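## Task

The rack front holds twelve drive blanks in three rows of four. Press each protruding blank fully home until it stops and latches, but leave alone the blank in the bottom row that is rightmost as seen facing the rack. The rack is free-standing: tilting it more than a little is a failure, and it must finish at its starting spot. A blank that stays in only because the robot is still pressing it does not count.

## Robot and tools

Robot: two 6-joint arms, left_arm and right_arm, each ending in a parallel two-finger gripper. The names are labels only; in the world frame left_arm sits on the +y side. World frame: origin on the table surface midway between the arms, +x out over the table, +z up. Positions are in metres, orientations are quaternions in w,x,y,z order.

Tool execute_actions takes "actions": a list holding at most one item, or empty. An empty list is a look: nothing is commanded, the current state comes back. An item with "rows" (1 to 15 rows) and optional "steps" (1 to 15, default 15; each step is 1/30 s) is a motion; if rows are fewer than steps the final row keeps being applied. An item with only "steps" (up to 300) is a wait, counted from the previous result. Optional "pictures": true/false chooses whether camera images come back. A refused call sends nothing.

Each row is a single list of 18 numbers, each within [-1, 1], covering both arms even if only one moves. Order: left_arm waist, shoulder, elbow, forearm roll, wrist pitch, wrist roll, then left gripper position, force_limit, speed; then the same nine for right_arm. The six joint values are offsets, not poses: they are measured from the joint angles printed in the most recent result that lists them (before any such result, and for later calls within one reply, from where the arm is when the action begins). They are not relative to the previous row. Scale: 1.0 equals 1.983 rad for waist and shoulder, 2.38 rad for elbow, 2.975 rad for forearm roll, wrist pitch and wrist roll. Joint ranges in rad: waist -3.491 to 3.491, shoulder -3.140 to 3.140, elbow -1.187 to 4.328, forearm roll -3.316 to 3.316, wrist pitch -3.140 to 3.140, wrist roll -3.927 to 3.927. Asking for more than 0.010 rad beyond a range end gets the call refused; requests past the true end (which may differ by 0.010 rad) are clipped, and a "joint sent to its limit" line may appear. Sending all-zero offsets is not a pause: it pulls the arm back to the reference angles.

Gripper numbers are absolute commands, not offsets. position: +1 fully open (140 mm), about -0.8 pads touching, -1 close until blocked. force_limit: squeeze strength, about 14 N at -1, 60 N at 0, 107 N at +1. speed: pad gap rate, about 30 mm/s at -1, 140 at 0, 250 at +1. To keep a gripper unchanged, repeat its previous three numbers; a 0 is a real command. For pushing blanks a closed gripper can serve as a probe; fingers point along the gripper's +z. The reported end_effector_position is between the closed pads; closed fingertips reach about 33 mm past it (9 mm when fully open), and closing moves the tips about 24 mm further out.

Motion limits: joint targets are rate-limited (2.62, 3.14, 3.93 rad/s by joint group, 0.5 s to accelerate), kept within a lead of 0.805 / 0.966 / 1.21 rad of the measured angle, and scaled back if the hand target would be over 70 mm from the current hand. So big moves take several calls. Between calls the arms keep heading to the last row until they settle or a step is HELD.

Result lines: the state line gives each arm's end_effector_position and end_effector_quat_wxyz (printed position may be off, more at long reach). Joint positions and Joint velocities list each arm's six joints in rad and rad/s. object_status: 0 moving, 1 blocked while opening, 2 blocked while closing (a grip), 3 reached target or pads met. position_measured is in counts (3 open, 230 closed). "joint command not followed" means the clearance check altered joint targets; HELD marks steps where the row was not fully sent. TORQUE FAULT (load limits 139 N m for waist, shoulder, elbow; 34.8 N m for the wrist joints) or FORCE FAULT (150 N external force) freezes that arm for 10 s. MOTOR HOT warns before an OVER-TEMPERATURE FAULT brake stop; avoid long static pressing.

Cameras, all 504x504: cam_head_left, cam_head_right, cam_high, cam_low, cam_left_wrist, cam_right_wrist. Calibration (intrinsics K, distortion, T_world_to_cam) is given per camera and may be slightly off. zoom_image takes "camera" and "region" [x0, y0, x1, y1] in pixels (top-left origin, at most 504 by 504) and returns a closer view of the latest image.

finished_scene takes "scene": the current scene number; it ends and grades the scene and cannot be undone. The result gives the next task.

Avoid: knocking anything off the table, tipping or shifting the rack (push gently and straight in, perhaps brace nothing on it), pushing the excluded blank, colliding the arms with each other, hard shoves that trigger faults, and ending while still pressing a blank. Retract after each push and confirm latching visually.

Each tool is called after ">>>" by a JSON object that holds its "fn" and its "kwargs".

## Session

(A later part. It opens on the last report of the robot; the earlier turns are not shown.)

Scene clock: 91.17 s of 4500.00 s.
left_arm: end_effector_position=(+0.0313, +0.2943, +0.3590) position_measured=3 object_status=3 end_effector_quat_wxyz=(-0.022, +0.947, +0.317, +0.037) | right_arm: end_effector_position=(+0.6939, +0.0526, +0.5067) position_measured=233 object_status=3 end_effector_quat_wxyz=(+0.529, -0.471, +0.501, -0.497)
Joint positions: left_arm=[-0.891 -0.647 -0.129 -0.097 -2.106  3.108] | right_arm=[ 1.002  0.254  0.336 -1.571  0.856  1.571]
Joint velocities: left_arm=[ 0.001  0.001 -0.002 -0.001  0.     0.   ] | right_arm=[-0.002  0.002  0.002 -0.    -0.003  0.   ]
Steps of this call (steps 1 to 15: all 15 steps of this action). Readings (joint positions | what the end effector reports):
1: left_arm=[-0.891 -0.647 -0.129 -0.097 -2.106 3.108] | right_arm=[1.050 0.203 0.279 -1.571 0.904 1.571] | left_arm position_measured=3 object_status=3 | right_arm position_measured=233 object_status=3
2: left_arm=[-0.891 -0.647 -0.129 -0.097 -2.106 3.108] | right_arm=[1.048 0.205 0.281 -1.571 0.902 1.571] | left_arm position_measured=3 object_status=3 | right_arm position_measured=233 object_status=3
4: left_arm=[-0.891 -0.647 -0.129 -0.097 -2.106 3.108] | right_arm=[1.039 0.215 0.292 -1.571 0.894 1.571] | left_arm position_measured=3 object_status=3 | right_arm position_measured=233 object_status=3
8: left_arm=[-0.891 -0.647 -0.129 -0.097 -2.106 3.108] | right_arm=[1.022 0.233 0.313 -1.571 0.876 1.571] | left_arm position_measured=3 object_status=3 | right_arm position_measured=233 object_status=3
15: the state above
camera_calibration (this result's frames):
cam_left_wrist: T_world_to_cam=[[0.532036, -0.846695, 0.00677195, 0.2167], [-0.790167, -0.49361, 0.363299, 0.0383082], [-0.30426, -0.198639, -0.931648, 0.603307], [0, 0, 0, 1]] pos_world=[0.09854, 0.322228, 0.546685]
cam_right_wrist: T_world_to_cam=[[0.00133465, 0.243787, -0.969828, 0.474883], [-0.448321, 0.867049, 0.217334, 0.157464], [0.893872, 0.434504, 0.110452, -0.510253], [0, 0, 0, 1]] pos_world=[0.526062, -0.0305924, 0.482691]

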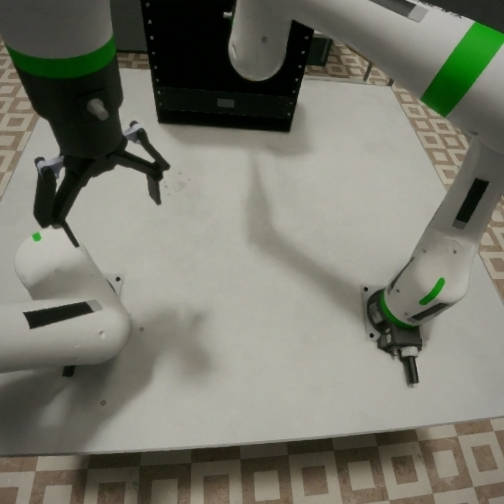

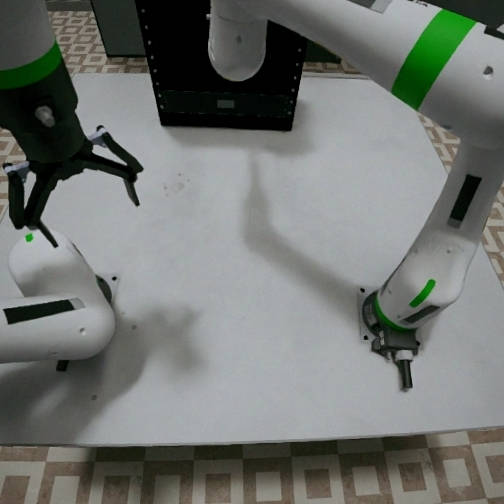

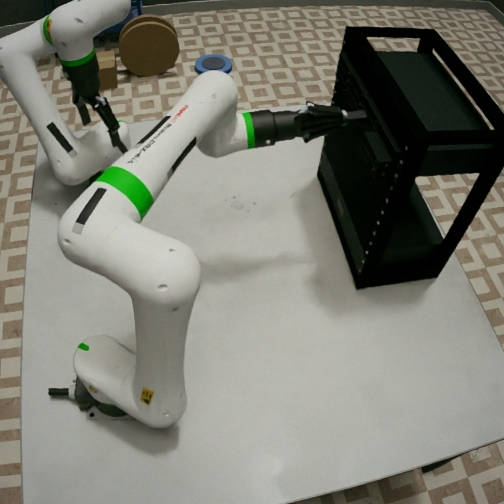

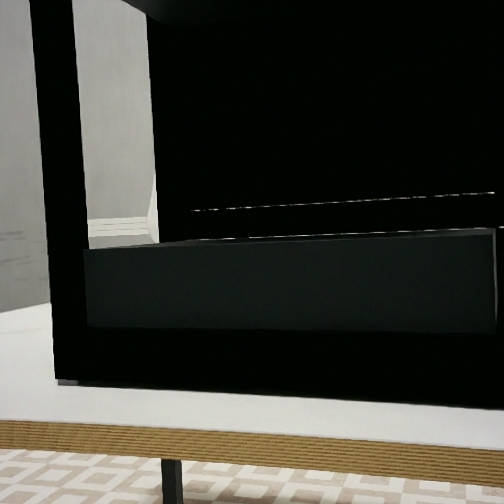

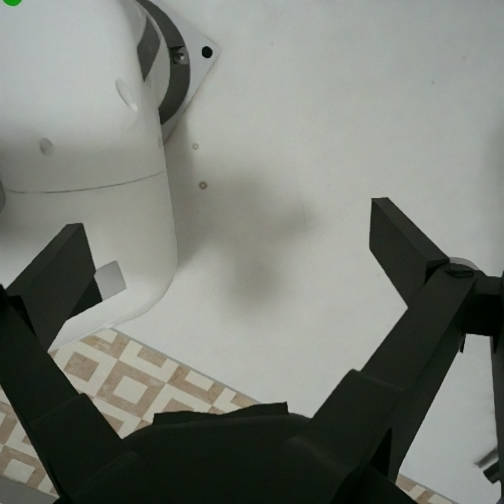

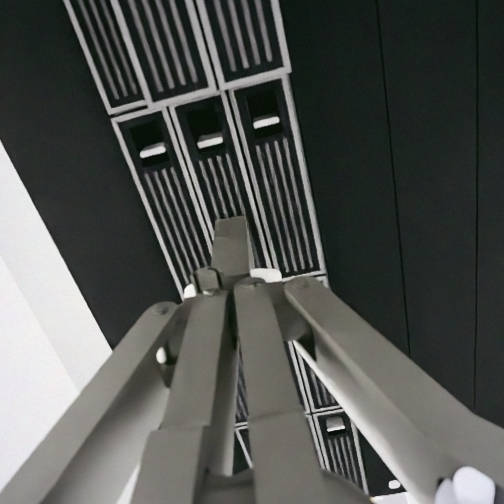

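>>> {"fn": "execute_actions", "kwargs": {"actions": [{"rows":[[0,0,0,0,0,0,1,0,0,-0.0011,0.0012,0.0012,0,-0.0007,0,-1,0,0]],"steps":9}], "pictures": false}}

>>> {"fn": "execute_actions", "kwargs": {"actions": [{"rows":[[0,0,0,0,0,0,1,0,0,0.0254,-0.0269,-0.0253,0,0.0169,0,-1,0,0]],"steps":10}], "pictures": false}}

>>> {"fn": "execute_actions", "kwargs": {"actions": [{"rows":[[0,0,0,0,0,0,1,0,0,-0.070,-0.1074,-0.0962,0,-0.0464,0,-1,0,0]]}], "pictures": false}}

>>> {"fn": "execute_actions", "kwargs": {"actions": [{"steps":8}]}}

Scene clock: 100.90 s of 4500.00 s.
left_arm: end_effector_position=(+0.0313, +0.2943, +0.3590) position_measured=3 object_status=3 end_effector_quat_wxyz=(-0.022, +0.947, +0.317, +0.037) | right_arm: end_effector_position=(+0.6954, +0.0525, +0.5068) position_measured=233 object_status=3 end_effector_quat_wxyz=(+0.529, -0.471, +0.501, -0.497)
Joint positions: left_arm=[-0.891 -0.647 -0.129 -0.097 -2.106  3.108] | right_arm=[ 1.     0.256  0.339 -1.571  0.854  1.571]
Joint velocities: left_arm=[-0.     0.001 -0.001  0.001 -0.001  0.   ] | right_arm=[-0.001  0.     0.     0.001  0.     0.   ]
Steps of this call (steps 1 to 15: the robot went on to your last target; steps 16 to 90: nothing new was sent; then 6.43 s passed at rest; steps 91 to 99: all 9 steps of this action). Readings (joint positions | what the end effector reports):
91: left_arm=[-0.891 -0.647 -0.129 -0.097 -2.106 3.108] | right_arm=[1.002 0.254 0.336 -1.571 0.856 1.571] | left_arm position_measured=3 object_status=3 | right_arm position_measured=233 object_status=3
92: left_arm=[-0.891 -0.647 -0.129 -0.097 -2.106 3.108] | right_arm=[1.001 0.255 0.337 -1.571 0.855 1.571] | left_arm position_measured=3 object_status=3 | right_arm position_measured=233 object_status=3
94: left_arm=[-0.891 -0.647 -0.129 -0.097 -2.106 3.108] | right_arm=[1.000 0.256 0.339 -1.571 0.854 1.571] | left_arm position_measured=3 object_status=3 | right_arm position_measured=233 object_status=3
98: left_arm=[-0.891 -0.647 -0.129 -0.097 -2.106 3.108] | right_arm=[1.000 0.256 0.339 -1.571 0.854 1.571] | left_arm position_measured=3 object_status=3 | right_arm position_measured=233 object_status=3
99: the state above

Scene clock: 101.23 s of 4500.00 s.
left_arm: end_effector_position=(+0.0313, +0.2943, +0.3590) position_measured=3 object_status=3 end_effector_quat_wxyz=(-0.022, +0.947, +0.317, +0.037) | right_arm: end_effector_position=(+0.6610, +0.0528, +0.5061) position_measured=233 object_status=3 end_effector_quat_wxyz=(+0.526, -0.473, +0.503, -0.496)
Joint positions: left_arm=[-0.891 -0.647 -0.129 -0.097 -2.106  3.108] | right_arm=[ 1.05   0.203  0.279 -1.571  0.904  1.571]
Joint velocities: left_arm=[-0.001 -0.    -0.    -0.001 -0.001 -0.   ] | right_arm=[ 0.001 -0.002 -0.001 -0.     0.002 -0.   ]
Steps of this call (steps 1 to 10: all 10 steps of this action). Readings (joint positions | what the end effector reports):
1: left_arm=[-0.891 -0.647 -0.129 -0.097 -2.106 3.108] | right_arm=[1.000 0.256 0.339 -1.571 0.854 1.571] | left_arm position_measured=3 object_status=3 | right_arm position_measured=233 object_status=3
2: left_arm=[-0.891 -0.647 -0.129 -0.097 -2.106 3.108] | right_arm=[1.001 0.255 0.338 -1.571 0.855 1.571] | left_arm position_measured=3 object_status=3 | right_arm position_measured=233 object_status=3
4: left_arm=[-0.891 -0.647 -0.129 -0.097 -2.106 3.108] | right_arm=[1.019 0.236 0.316 -1.571 0.873 1.571] | left_arm position_measured=3 object_status=3 | right_arm position_measured=233 object_status=3
8: left_arm=[-0.891 -0.647 -0.129 -0.097 -2.106 3.108] | right_arm=[1.050 0.203 0.279 -1.571 0.904 1.571] | left_arm position_measured=3 object_status=3 | right_arm position_measured=233 object_status=3
10: the state above

Scene clock: 101.73 s of 4500.00 s.
left_arm: end_effector_position=(+0.0313, +0.2943, +0.3590) position_measured=3 object_status=3 end_effector_quat_wxyz=(-0.022, +0.947, +0.317, +0.037) | right_arm: end_effector_position=(+0.6511, -0.0569, +0.5061) position_measured=233 object_status=3 end_effector_quat_wxyz=(+0.521, -0.479, +0.499, -0.500)
Joint positions: left_arm=[-0.891 -0.647 -0.129 -0.097 -2.106  3.108] | right_arm=[ 0.911 -0.009  0.05  -1.571  0.766  1.571]
Joint velocities: left_arm=[ 0.002 -0.     0.001 -0.    -0.001 -0.   ] | right_arm=[-0.    -0.    -0.003  0.    -0.004  0.   ]
Steps of this call (steps 1 to 15: all 15 steps of this action). Readings (joint positions | what the end effector reports):
1: left_arm=[-0.891 -0.647 -0.129 -0.097 -2.106 3.108] | right_arm=[1.050 0.203 0.279 -1.571 0.904 1.571] | left_arm position_measured=3 object_status=3 | right_arm position_measured=233 object_status=3
2: left_arm=[-0.891 -0.647 -0.129 -0.097 -2.106 3.108] | right_arm=[1.049 0.201 0.276 -1.571 0.903 1.571] | left_arm position_measured=3 object_status=3 | right_arm position_measured=233 object_status=3
4: left_arm=[-0.891 -0.647 -0.129 -0.097 -2.106 3.108] | right_arm=[1.034 0.180 0.254 -1.571 0.888 1.571] | left_arm position_measured=3 object_status=3 | right_arm position_measured=233 object_status=3
8: left_arm=[-0.891 -0.647 -0.129 -0.097 -2.106 3.108] | right_arm=[0.969 0.081 0.147 -1.571 0.824 1.571] | left_arm position_measured=3 object_status=3 | right_arm position_measured=233 object_status=3
15: the state above

Scene clock: 102.00 s of 4500.00 s.
left_arm: end_effector_position=(+0.0313, +0.2943, +0.3590) position_measured=3 object_status=3 end_effector_quat_wxyz=(-0.022, +0.947, +0.317, +0.037) | right_arm: end_effector_position=(+0.6511, -0.0571, +0.5062) position_measured=233 object_status=3 end_effector_quat_wxyz=(+0.521, -0.479, +0.499, -0.500)
Joint positions: left_arm=[-0.891 -0.647 -0.129 -0.097 -2.106  3.108] | right_arm=[ 0.911 -0.01   0.05  -1.571  0.766  1.571]
Joint velocities: left_arm=[-0.    -0.001  0.001 -0.001 -0.002 -0.   ] | right_arm=[-0. -0. -0. -0.  0. -0.]
Steps of this call (steps 1 to 8: the robot went on to your last target). Readings (joint positions | what the end effector reports):
1: left_arm=[-0.891 -0.647 -0.129 -0.097 -2.106 3.108] | right_arm=[0.911 -0.009 0.050 -1.571 0.766 1.571] | left_arm position_measured=3 object_status=3 | right_arm position_measured=233 object_status=3
2: left_arm=[-0.891 -0.647 -0.129 -0.097 -2.106 3.108] | right_arm=[0.911 -0.009 0.050 -1.571 0.766 1.571] | left_arm position_measured=3 object_status=3 | right_arm position_measured=233 object_status=3
4: left_arm=[-0.891 -0.647 -0.129 -0.097 -2.106 3.108] | right_arm=[0.911 -0.010 0.050 -1.571 0.766 1.571] | left_arm position_measured=3 object_status=3 | right_arm position_measured=233 object_status=3
8: the state above
camera_calibration (this result's frames):
cam_left_wrist: T_world_to_cam=[[0.532036, -0.846695, 0.00677178, 0.2167], [-0.790167, -0.49361, 0.363299, 0.0383083], [-0.30426, -0.198639, -0.931648, 0.603307], [0, 0, 0, 1]] pos_world=[0.0985401, 0.322228, 0.546685]
cam_right_wrist: T_world_to_cam=[[-0.00895188, 0.223897, -0.974572, 0.509156], [-0.445118, 0.871836, 0.204383, 0.238188], [0.895427, 0.435629, 0.0918559, -0.415814], [0, 0, 0, 1]] pos_world=[0.482911, -0.140519, 0.485723]

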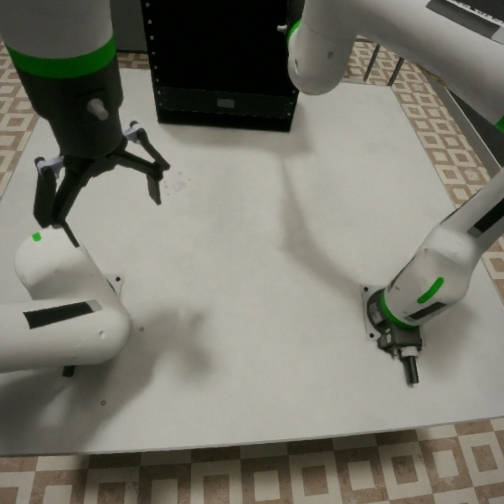

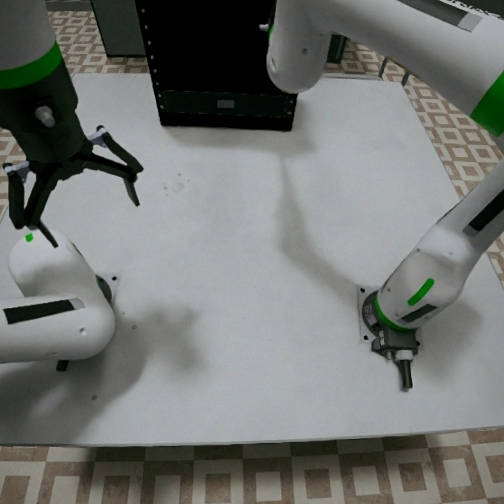

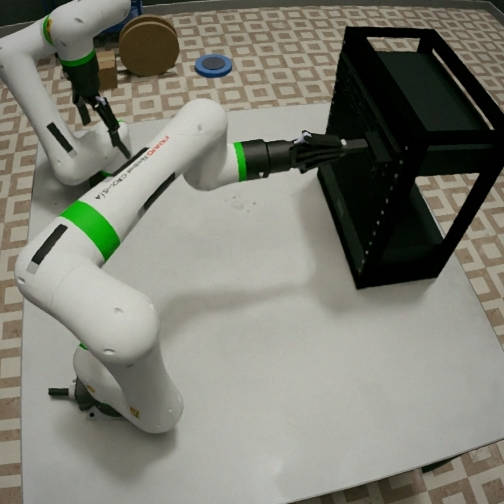

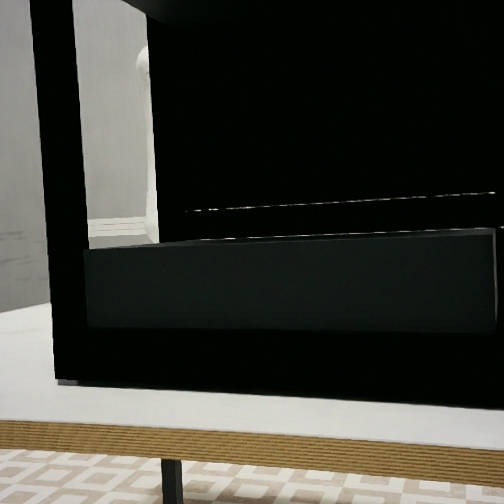

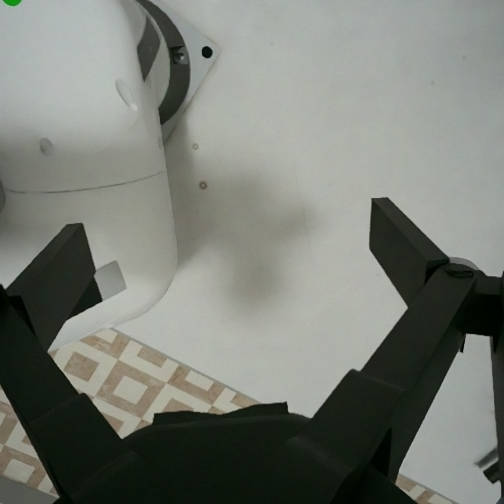

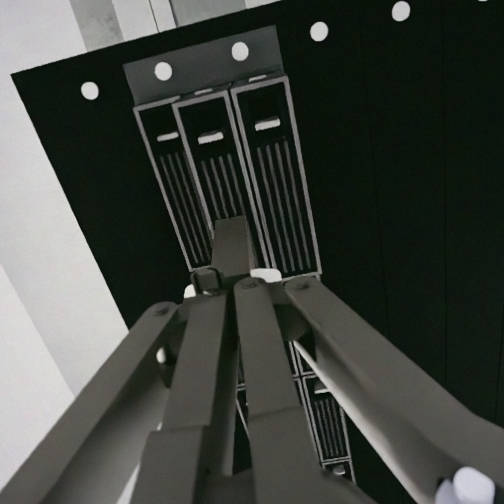

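>>> {"fn": "execute_actions", "kwargs": {"actions": [{"rows":[[0,0,0,0,0,0,1,0,0,-0.005,0.006,0.005,0,-0.0033,0,-1,0,0],[0,0,0,0,0,0,1,0,0,-0.005,0.006,0.005,0,-0.0033,0,-1,0,0],[0,0,0,0,0,0,1,0,0,-0.0075,0.009,0.0075,0,-0.005,0,-1,0,0],[0,0,0,0,0,0,1,0,0,-0.01,0.012,0.01,0,-0.0067,0,-1,0,0],[0,0,0,0,0,0,1,0,0,-0.0125,0.015,0.0125,0,-0.0083,0,-1,0,0],[0,0,0,0,0,0,1,0,0,-0.015,0.018,0.015,0,-0.01,0,-1,0,0],[0,0,0,0,0,0,1,0,0,-0.0175,0.021,0.0176,0,-0.0117,0,-1,0,0],[0,0,0,0,0,0,1,0,0,-0.02,0.024,0.0202,0,-0.0133,0,-1,0,0],[0,0,0,0,0,0,1,0,0,-0.0225,0.027,0.0228,0,-0.015,0,-1,0,0],[0,0,0,0,0,0,1,0,0,-0.025,0.03,0.0253,0,-0.0167,0,-1,0,0],[0,0,0,0,0,0,1,0,0,-0.0273,0.0328,0.0277,0,-0.0182,0,-1,0,0]]}]}}

>>> {"fn": "zoom_image", "kwargs": {"camera": "cam_right_wrist", "region": [100,60,350,310]}}

Scene clock: 110.13 s of 4500.00 s.
left_arm: end_effector_position=(+0.0313, +0.2943, +0.3590) position_measured=3 object_status=3 end_effector_quat_wxyz=(-0.022, +0.947, +0.317, +0.037) | right_arm: end_effector_position=(+0.6869, -0.0569, +0.5070) position_measured=233 object_status=3 end_effector_quat_wxyz=(+0.521, -0.479, +0.498, -0.501)
Joint positions: left_arm=[-0.891 -0.647 -0.129 -0.097 -2.106  3.108] | right_arm=[ 0.857  0.055  0.116 -1.571  0.712  1.571]
Joint velocities: left_arm=[-0.002  0.     0.     0.001 -0.    -0.   ] | right_arm=[-0.007  0.007  0.009 -0.001 -0.008 -0.   ]
Steps of this call (steps 1 to 15: the robot went on to your last target; steps 16 to 90: nothing new was sent; then 4.63 s passed at rest; steps 91 to 105: all 15 steps of this action). Readings (joint positions | what the end effector reports):
91: left_arm=[-0.891 -0.647 -0.129 -0.097 -2.106 3.108] | right_arm=[0.911 -0.010 0.050 -1.571 0.766 1.571] | left_arm position_measured=3 object_status=3 | right_arm position_measured=233 object_status=3
92: left_arm=[-0.891 -0.647 -0.129 -0.097 -2.106 3.108] | right_arm=[0.909 -0.008 0.051 -1.571 0.764 1.571] | left_arm position_measured=3 object_status=3 | right_arm position_measured=233 object_status=3
94: left_arm=[-0.891 -0.647 -0.129 -0.097 -2.106 3.108] | right_arm=[0.901 0.002 0.061 -1.571 0.756 1.571] | left_arm position_measured=3 object_status=3 | right_arm position_measured=233 object_status=3
98: left_arm=[-0.891 -0.647 -0.129 -0.097 -2.106 3.108] | right_arm=[0.883 0.024 0.083 -1.571 0.738 1.571] | left_arm position_measured=3 object_status=3 | right_arm position_measured=233 object_status=3
105: the state above
camera_calibration (this result's frames):
cam_left_wrist: T_world_to_cam=[[0.532036, -0.846695, 0.00677183, 0.2167], [-0.790167, -0.49361, 0.363299, 0.0383083], [-0.30426, -0.198639, -0.931648, 0.603307], [0, 0, 0, 1]] pos_world=[0.0985401, 0.322228, 0.546685]
cam_right_wrist: T_world_to_cam=[[-0.00610796, 0.222016, -0.975024, 0.508388], [-0.445622, 0.87227, 0.20141, 0.255713], [0.8952, 0.435722, 0.0936073, -0.448758], [0, 0, 0, 1]] pos_world=[0.518785, -0.140387, 0.486194]

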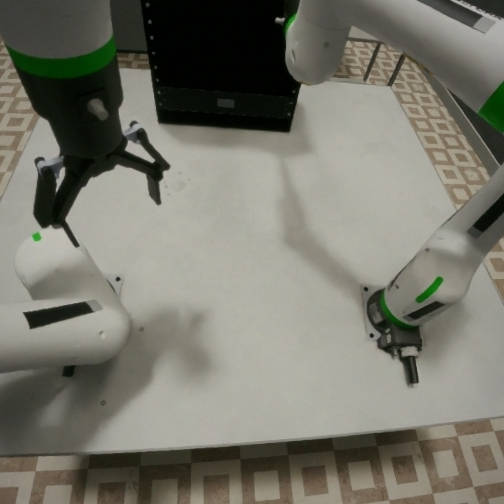

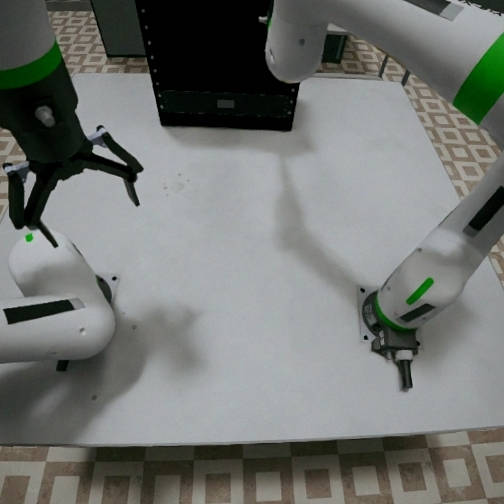

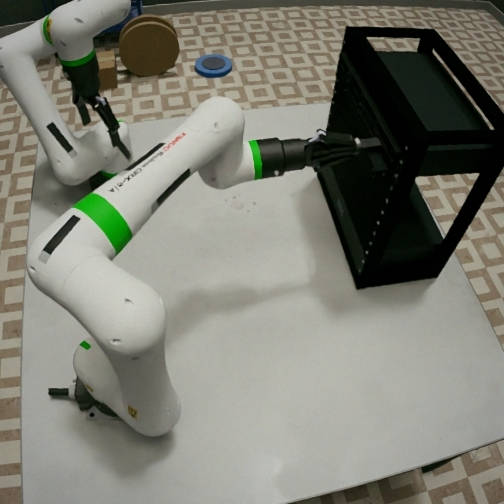

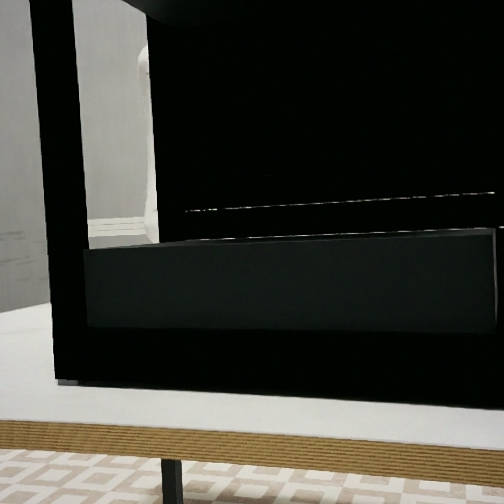

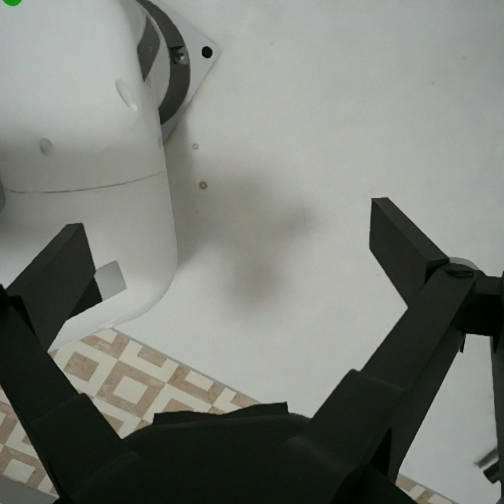

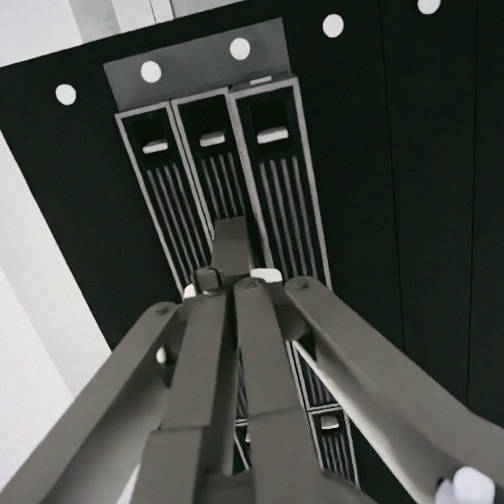

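Region (100, 60, 350, 310) of cam_right_wrist's 504x504 image, scaled by 2.016, with more detail than that image has.

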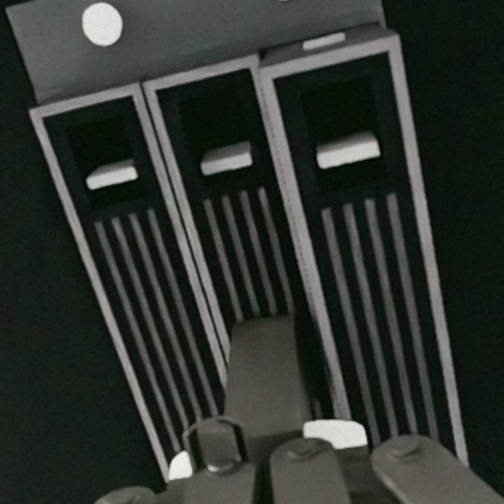

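>>> {"fn": "execute_actions", "kwargs": {"actions": [{"rows":[[0,0,0,0,0,0,1,0,0,-0.0032,0.0042,0.0036,0,-0.0021,0,-1,0,0]],"steps":10}]}}

>>> {"fn": "zoom_image", "kwargs": {"camera": "cam_right_wrist", "region": [100,60,350,310]}}

Scene clock: 113.27 s of 4500.00 s.
left_arm: end_effector_position=(+0.0313, +0.2943, +0.3590) position_measured=3 object_status=3 end_effector_quat_wxyz=(-0.022, +0.947, +0.317, +0.037) | right_arm: end_effector_position=(+0.6913, -0.0569, +0.5070) position_measured=233 object_status=3 end_effector_quat_wxyz=(+0.521, -0.478, +0.498, -0.501)
Joint positions: left_arm=[-0.891 -0.647 -0.129 -0.097 -2.106  3.108] | right_arm=[ 0.851  0.063  0.124 -1.571  0.706  1.571]
Joint velocities: left_arm=[-0.001 -0.    -0.001 -0.     0.001  0.   ] | right_arm=[-0.001  0.001  0.     0.    -0.001 -0.   ]
Steps of this call (steps 1 to 15: the robot went on to your last target; steps 16 to 84: nothing new was sent; steps 85 to 94: all 10 steps of this action). Readings (joint positions | what the end effector reports):
85: left_arm=[-0.891 -0.647 -0.129 -0.097 -2.106 3.108] | right_arm=[0.857 0.055 0.116 -1.571 0.712 1.571] | left_arm position_measured=3 object_status=3 | right_arm position_measured=233 object_status=3
86: left_arm=[-0.891 -0.647 -0.129 -0.097 -2.106 3.108] | right_arm=[0.855 0.057 0.118 -1.571 0.710 1.571] | left_arm position_measured=3 object_status=3 | right_arm position_measured=233 object_status=3
88: left_arm=[-0.891 -0.647 -0.129 -0.097 -2.106 3.108] | right_arm=[0.851 0.063 0.123 -1.571 0.707 1.571] | left_arm position_measured=3 object_status=3 | right_arm position_measured=233 object_status=3
92: left_arm=[-0.891 -0.647 -0.129 -0.097 -2.106 3.108] | right_arm=[0.851 0.063 0.124 -1.571 0.706 1.571] | left_arm position_measured=3 object_status=3 | right_arm position_measured=233 object_status=3
94: the state above
camera_calibration (this result's frames):
cam_left_wrist: T_world_to_cam=[[0.532036, -0.846695, 0.00677188, 0.2167], [-0.790167, -0.49361, 0.363299, 0.0383081], [-0.30426, -0.198639, -0.931648, 0.603307], [0, 0, 0, 1]] pos_world=[0.09854, 0.322228, 0.546685]
cam_right_wrist: T_world_to_cam=[[-0.00576799, 0.222068, -0.975014, 0.508213], [-0.445551, 0.872328, 0.201316, 0.257718], [0.895238, 0.435579, 0.0939108, -0.452934], [0, 0, 0, 1]] pos_world=[0.523241, -0.140384, 0.486167]

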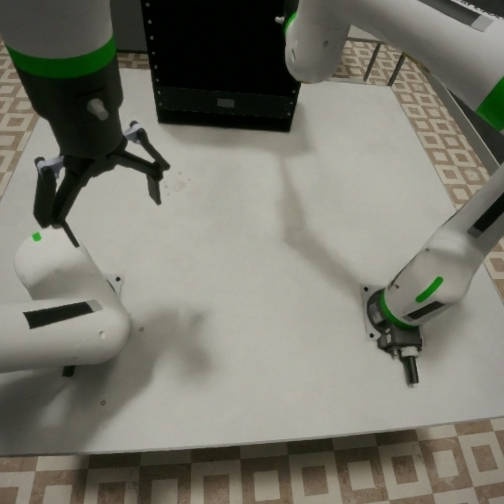

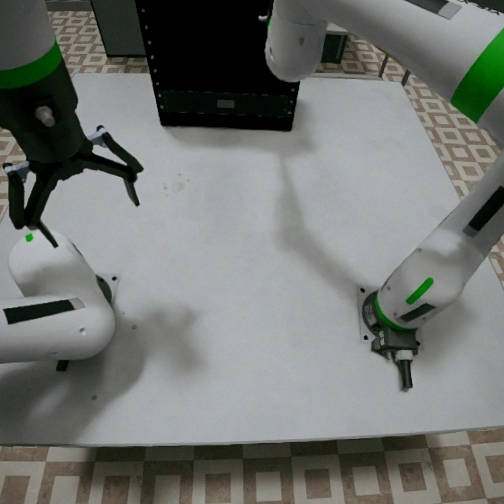

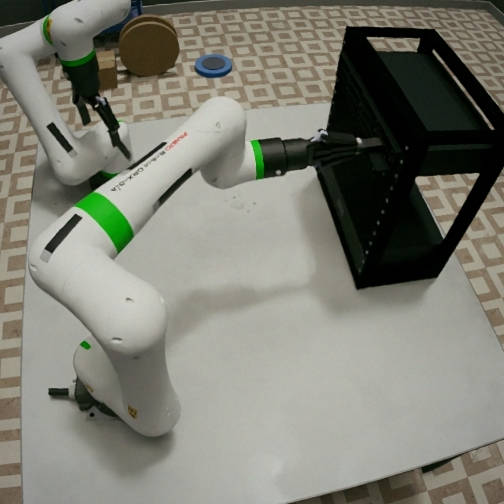

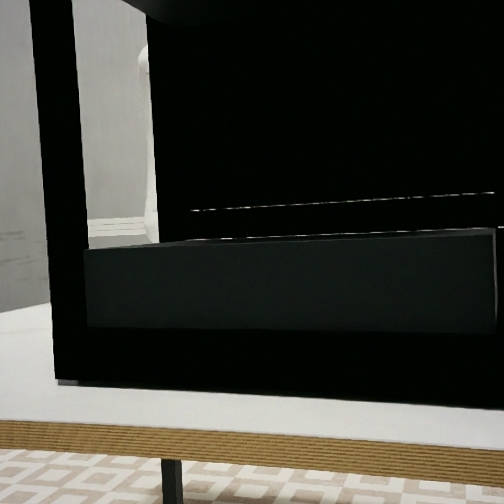

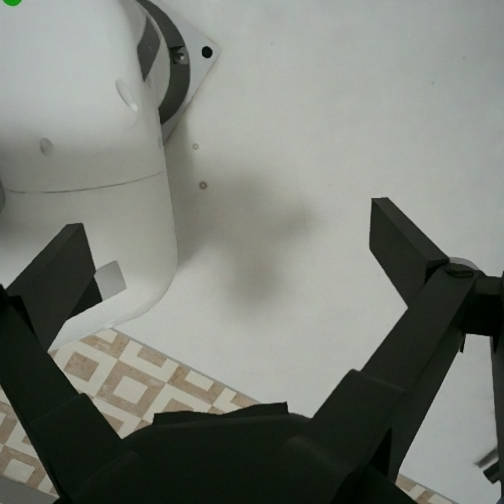

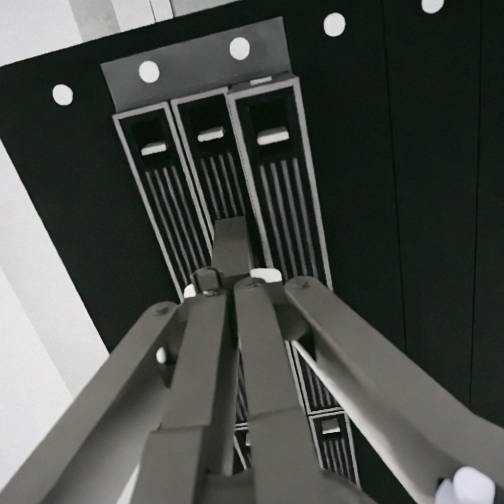

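Region (100, 60, 350, 310) of cam_right_wrist's 504x504 image, scaled by 2.016, with more detail than that image has.

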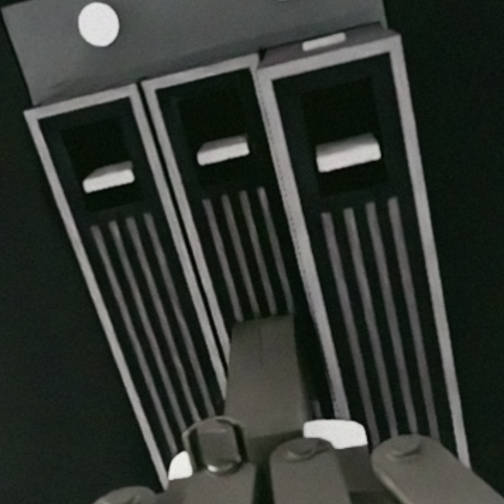

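Latched. Retract and inspect the others.

>>> {"fn": "execute_actions", "kwargs": {"actions": [{"rows":[[0,0,0,0,0,0,1,0,0,0.0305,-0.037,-0.0313,0,0.0203,0,-1,0,0]],"steps":10}], "pictures": false}}

>>> {"fn": "execute_actions", "kwargs": {"actions": [{"rows":[[0,0,0,0,0,0,1,0,0,0.16,0.09,0.075,0,-0.06,0,-1,0,0]]}], "pictures": false}}

>>> {"fn": "execute_actions", "kwargs": {"actions": [{"steps":15}]}}

>>> {"fn": "zoom_image", "kwargs": {"camera": "cam_right_wrist", "region": [100,0,350,250]}}

Scene clock: 119.53 s of 4500.00 s.
left_arm: end_effector_position=(+0.0313, +0.2943, +0.3590) position_measured=3 object_status=3 end_effector_quat_wxyz=(-0.022, +0.947, +0.317, +0.037) | right_arm: end_effector_position=(+0.6510, -0.0571, +0.5062) position_measured=233 object_status=3 end_effector_quat_wxyz=(+0.521, -0.479, +0.499, -0.500)
Joint positions: left_arm=[-0.891 -0.647 -0.129 -0.097 -2.106  3.108] | right_arm=[ 0.911 -0.01   0.05  -1.57   0.766  1.571]
Joint velocities: left_arm=[-0.002  0.     0.001 -0.001  0.     0.   ] | right_arm=[ 0.003 -0.    -0.001 -0.003  0.002  0.   ]
Steps of this call (steps 1 to 15: the robot went on to your last target; steps 16 to 90: nothing new was sent; then 2.93 s passed at rest; steps 91 to 100: all 10 steps of this action). Readings (joint positions | what the end effector reports):
91: left_arm=[-0.891 -0.647 -0.129 -0.097 -2.106 3.108] | right_arm=[0.851 0.063 0.124 -1.571 0.706 1.571] | left_arm position_measured=3 object_status=3 | right_arm position_measured=233 object_status=3
92: left_arm=[-0.891 -0.647 -0.129 -0.097 -2.106 3.108] | right_arm=[0.852 0.061 0.123 -1.571 0.707 1.571] | left_arm position_measured=3 object_status=3 | right_arm position_measured=233 object_status=3
94: left_arm=[-0.891 -0.647 -0.129 -0.097 -2.106 3.108] | right_arm=[0.870 0.041 0.101 -1.570 0.725 1.571] | left_arm position_measured=3 object_status=3 | right_arm position_measured=233 object_status=3
98: left_arm=[-0.891 -0.647 -0.129 -0.097 -2.106 3.108] | right_arm=[0.910 -0.009 0.051 -1.570 0.765 1.571] | left_arm position_measured=3 object_status=3 | right_arm position_measured=233 object_status=3
100: the state above

Scene clock: 120.03 s of 4500.00 s.
left_arm: end_effector_position=(+0.0313, +0.2943, +0.3590) position_measured=3 object_status=3 end_effector_quat_wxyz=(-0.022, +0.947, +0.317, +0.037) | right_arm: end_effector_position=(+0.5947, +0.1447, +0.5055) position_measured=233 object_status=3 end_effector_quat_wxyz=(+0.592, -0.550, +0.417, -0.416)
Joint positions: left_arm=[-0.891 -0.647 -0.129 -0.097 -2.106  3.108] | right_arm=[ 1.109  0.102  0.161 -1.571  0.654  1.571]
Joint velocities: left_arm=[ 0.001 -0.    -0.001  0.001  0.    -0.   ] | right_arm=[ 0.457  0.257  0.257 -0.    -0.255 -0.   ]
Steps of this call (steps 1 to 15: all 15 steps of this action). Readings (joint positions | what the end effector reports):
1: left_arm=[-0.891 -0.647 -0.129 -0.097 -2.106 3.108] | right_arm=[0.911 -0.010 0.050 -1.571 0.766 1.571] | left_arm position_measured=3 object_status=3 | right_arm position_measured=233 object_status=3
2: left_arm=[-0.891 -0.647 -0.129 -0.097 -2.106 3.108] | right_arm=[0.913 -0.009 0.050 -1.571 0.765 1.571] | left_arm position_measured=3 object_status=3 | right_arm position_measured=233 object_status=3
4: left_arm=[-0.891 -0.647 -0.129 -0.097 -2.106 3.108] | right_arm=[0.934 0.004 0.063 -1.571 0.752 1.571] | left_arm position_measured=3 object_status=3 | right_arm position_measured=233 object_status=3
8: left_arm=[-0.891 -0.647 -0.129 -0.097 -2.106 3.108] | right_arm=[1.000 0.041 0.100 -1.571 0.716 1.571] | left_arm position_measured=3 object_status=3 | right_arm position_measured=233 object_status=3
15: the state above

Scene clock: 120.53 s of 4500.00 s.
left_arm: end_effector_position=(+0.0313, +0.2943, +0.3590) position_measured=3 object_status=3 end_effector_quat_wxyz=(-0.022, +0.947, +0.317, +0.037) | right_arm: end_effector_position=(+0.5329, +0.2590, +0.5028) position_measured=233 object_status=3 end_effector_quat_wxyz=(+0.628, -0.586, +0.363, -0.361)
Joint positions: left_arm=[-0.891 -0.647 -0.129 -0.097 -2.106  3.108] | right_arm=[ 1.228  0.169  0.228 -1.571  0.588  1.571]
Joint velocities: left_arm=[ 0.    -0.     0.001 -0.     0.001  0.   ] | right_arm=[ 0.001  0.     0.     0.    -0.001  0.   ]
Steps of this call (steps 1 to 15: the robot went on to your last target). Readings (joint positions | what the end effector reports):
1: left_arm=[-0.891 -0.647 -0.129 -0.097 -2.106 3.108] | right_arm=[1.125 0.110 0.170 -1.571 0.646 1.571] | left_arm position_measured=3 object_status=3 | right_arm position_measured=233 object_status=3
2: left_arm=[-0.891 -0.647 -0.129 -0.097 -2.106 3.108] | right_arm=[1.140 0.119 0.179 -1.571 0.637 1.571] | left_arm position_measured=3 object_status=3 | right_arm position_measured=233 object_status=3
4: left_arm=[-0.891 -0.647 -0.129 -0.097 -2.106 3.108] | right_arm=[1.171 0.136 0.196 -1.571 0.620 1.571] | left_arm position_measured=3 object_status=3 | right_arm position_measured=233 object_status=3
8: left_arm=[-0.891 -0.647 -0.129 -0.097 -2.106 3.108] | right_arm=[1.223 0.166 0.225 -1.571 0.591 1.571] | left_arm position_measured=3 object_status=3 | right_arm position_measured=233 object_status=3
15: the state above
camera_calibration (this result's frames):
cam_left_wrist: T_world_to_cam=[[0.532036, -0.846695, 0.0067718, 0.2167], [-0.790167, -0.49361, 0.363299, 0.0383082], [-0.30426, -0.198639, -0.931648, 0.603307], [0, 0, 0, 1]] pos_world=[0.09854, 0.322228, 0.546685]
cam_right_wrist: T_world_to_cam=[[-0.104613, 0.188617, -0.976463, 0.495075], [-0.80803, 0.556277, 0.19402, 0.19106], [0.57978, 0.809308, 0.0942137, -0.377156], [0, 0, 0, 1]] pos_world=[0.424841, 0.105574, 0.481887]

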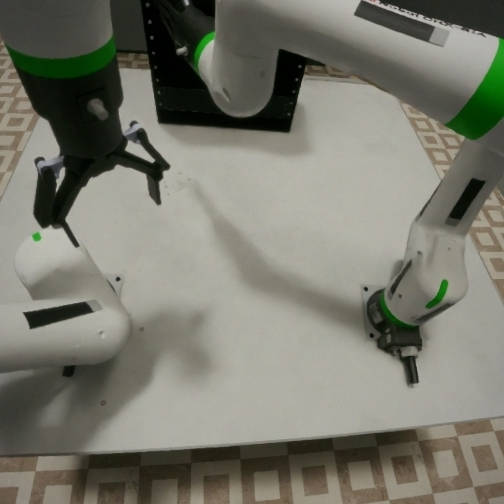

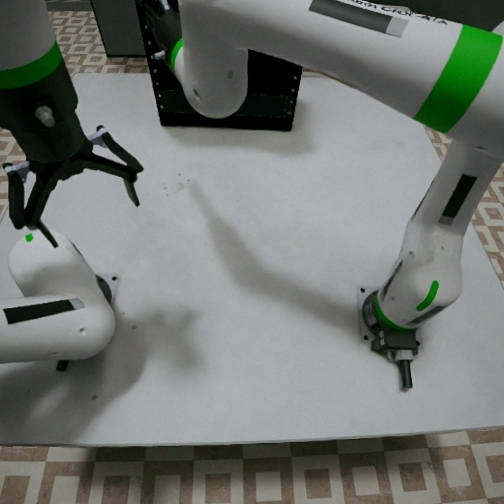

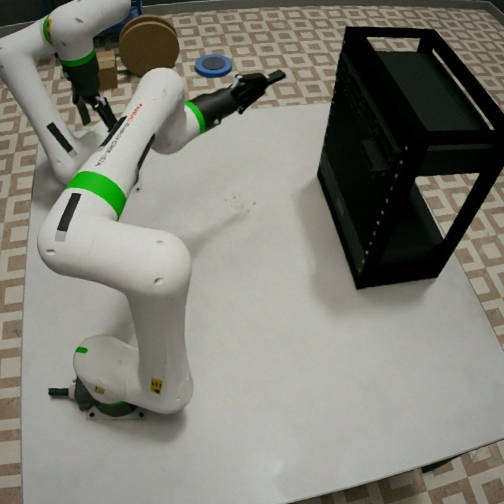

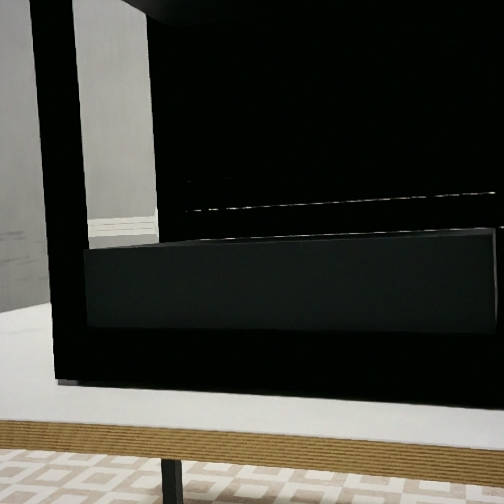

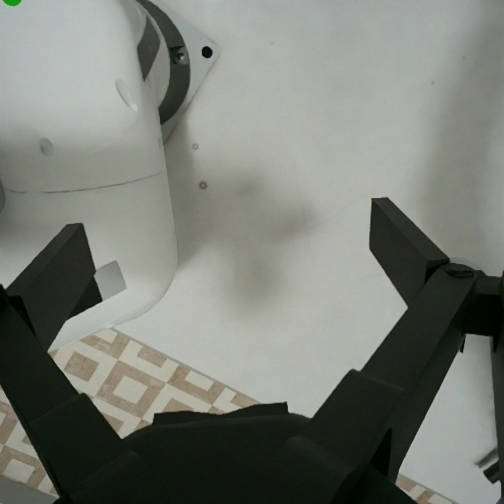

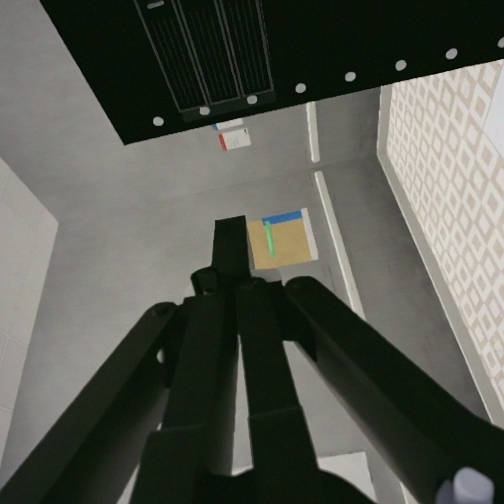

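Region (100, 0, 350, 250) of cam_right_wrist's 504x504 image, scaled by 2.016, with more detail than that image has.

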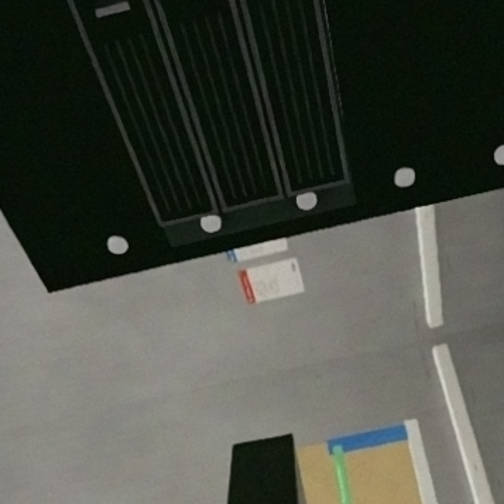

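>>> {"fn": "execute_actions", "kwargs": {"actions": [{"rows":[[0,0,0,0,0,0,1,0,0,0,0,0,0,0.15,0,-1,0,0]]}], "pictures": false}}

>>> {"fn": "execute_actions", "kwargs": {"actions": [{"steps":10}]}}

>>> {"fn": "zoom_image", "kwargs": {"camera": "cam_right_wrist", "region": [100,0,350,250]}}

Scene clock: 124.70 s of 4500.00 s.
left_arm: end_effector_position=(+0.0313, +0.2943, +0.3590) position_measured=3 object_status=3 end_effector_quat_wxyz=(-0.022, +0.947, +0.317, +0.037) | right_arm: end_effector_position=(+0.5751, +0.1152, +0.4964) position_measured=233 object_status=3 end_effector_quat_wxyz=(+0.538, -0.497, +0.487, -0.476)
Joint positions: left_arm=[-0.891 -0.647 -0.129 -0.097 -2.106  3.108] | right_arm=[ 1.228  0.169  0.228 -1.57   1.012  1.571]
Joint velocities: left_arm=[-0.     0.     0.001  0.     0.001 -0.   ] | right_arm=[-0.    -0.    -0.    -0.     0.549 -0.   ]
Steps of this call (steps 1 to 15: the robot went on to your last target; steps 16 to 90: nothing new was sent; then 0.67 s passed at rest; steps 91 to 105: all 15 steps of this action). Readings (joint positions | what the end effector reports):
91: left_arm=[-0.891 -0.647 -0.129 -0.097 -2.106 3.108] | right_arm=[1.228 0.169 0.228 -1.570 0.588 1.571] | left_arm position_measured=3 object_status=3 | right_arm position_measured=233 object_status=3
92: left_arm=[-0.891 -0.647 -0.129 -0.097 -2.106 3.108] | right_arm=[1.228 0.169 0.228 -1.570 0.591 1.571] | left_arm position_measured=3 object_status=3 | right_arm position_measured=233 object_status=3
94: left_arm=[-0.891 -0.647 -0.129 -0.097 -2.106 3.108] | right_arm=[1.228 0.169 0.228 -1.570 0.622 1.571] | left_arm position_measured=3 object_status=3 | right_arm position_measured=233 object_status=3
98: left_arm=[-0.891 -0.647 -0.129 -0.097 -2.106 3.108] | right_arm=[1.228 0.169 0.228 -1.570 0.769 1.571] | left_arm position_measured=3 object_status=3 | right_arm position_measured=233 object_status=3
105: the state above

Scene clock: 125.03 s of 4500.00 s.
left_arm: end_effector_position=(+0.0313, +0.2943, +0.3590) position_measured=3 object_status=3 end_effector_quat_wxyz=(-0.022, +0.947, +0.317, +0.037) | right_arm: end_effector_position=(+0.5756, +0.1073, +0.4960) position_measured=233 object_status=3 end_effector_quat_wxyz=(+0.532, -0.492, +0.493, -0.482)
Joint positions: left_arm=[-0.891 -0.647 -0.129 -0.097 -2.106  3.108] | right_arm=[ 1.228  0.169  0.228 -1.57   1.034  1.571]
Joint velocities: left_arm=[ 0.001  0.    -0.    -0.001 -0.001 -0.   ] | right_arm=[-0.     0.001 -0.     0.001  0.001  0.   ]
Steps of this call (steps 1 to 10: the robot went on to your last target). Readings (joint positions | what the end effector reports):
1: left_arm=[-0.891 -0.647 -0.129 -0.097 -2.106 3.108] | right_arm=[1.228 0.169 0.228 -1.570 1.026 1.571] | left_arm position_measured=3 object_status=3 | right_arm position_measured=233 object_status=3
2: left_arm=[-0.891 -0.647 -0.129 -0.097 -2.106 3.108] | right_arm=[1.228 0.169 0.228 -1.570 1.033 1.571] | left_arm position_measured=3 object_status=3 | right_arm position_measured=233 object_status=3
4: left_arm=[-0.891 -0.647 -0.129 -0.097 -2.106 3.108] | right_arm=[1.228 0.169 0.228 -1.570 1.034 1.571] | left_arm position_measured=3 object_status=3 | right_arm position_measured=233 object_status=3
8: left_arm=[-0.891 -0.647 -0.129 -0.097 -2.106 3.108] | right_arm=[1.228 0.169 0.228 -1.570 1.034 1.571] | left_arm position_measured=3 object_status=3 | right_arm position_measured=233 object_status=3
10: the state above
camera_calibration (this result's frames):
cam_left_wrist: T_world_to_cam=[[0.532036, -0.846695, 0.00677176, 0.2167], [-0.790167, -0.49361, 0.363299, 0.0383081], [-0.30426, -0.198639, -0.931648, 0.603307], [0, 0, 0, 1]] pos_world=[0.09854, 0.322228, 0.546685]
cam_right_wrist: T_world_to_cam=[[-0.0324319, 0.231965, -0.972183, 0.47325], [-0.485413, 0.846619, 0.218199, 0.0824322], [0.873683, 0.478987, 0.0851415, -0.407672], [0, 0, 0, 1]] pos_world=[0.411538, 0.0157035, 0.476809]

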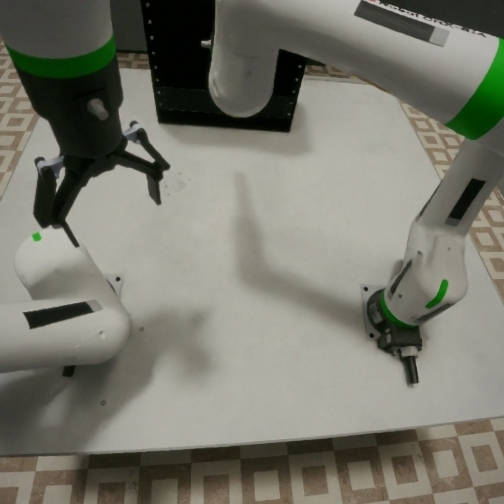

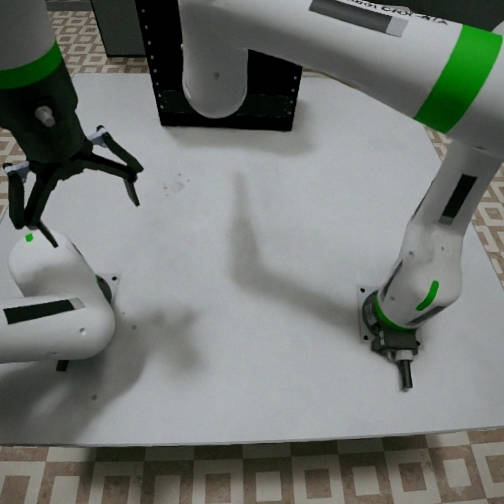

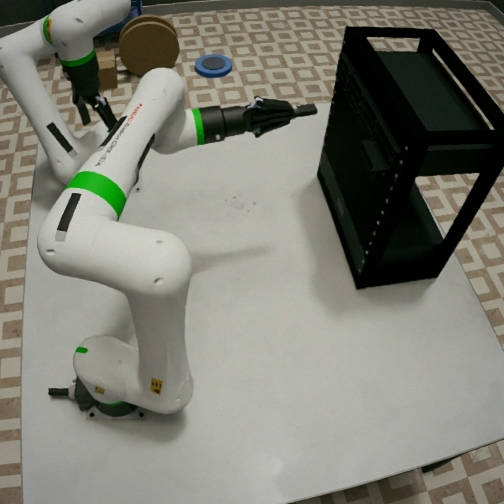

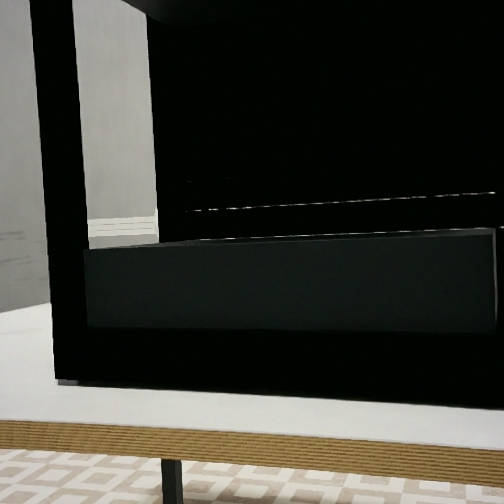

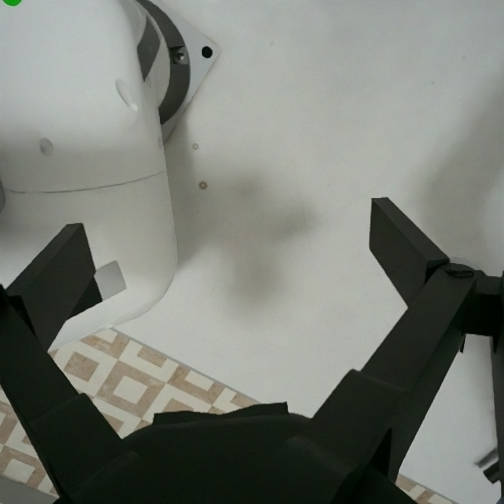

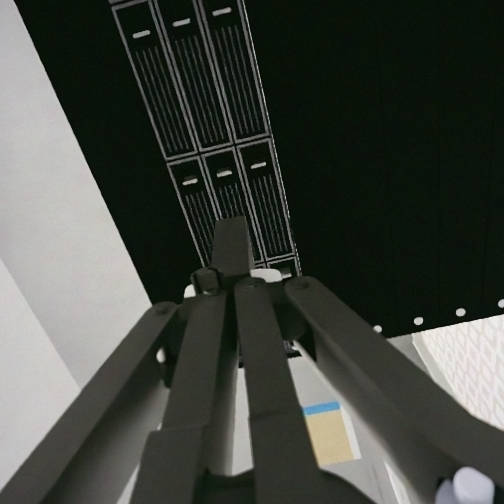

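Region (100, 0, 350, 250) of cam_right_wrist's 504x504 image, scaled by 2.016, with more detail than that image has.

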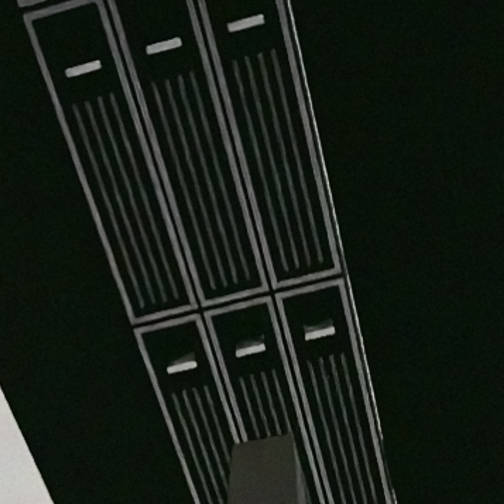

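>>> {"fn": "finished_scene", "kwargs": {"scene": 1}}

The scene is finished: the task was done.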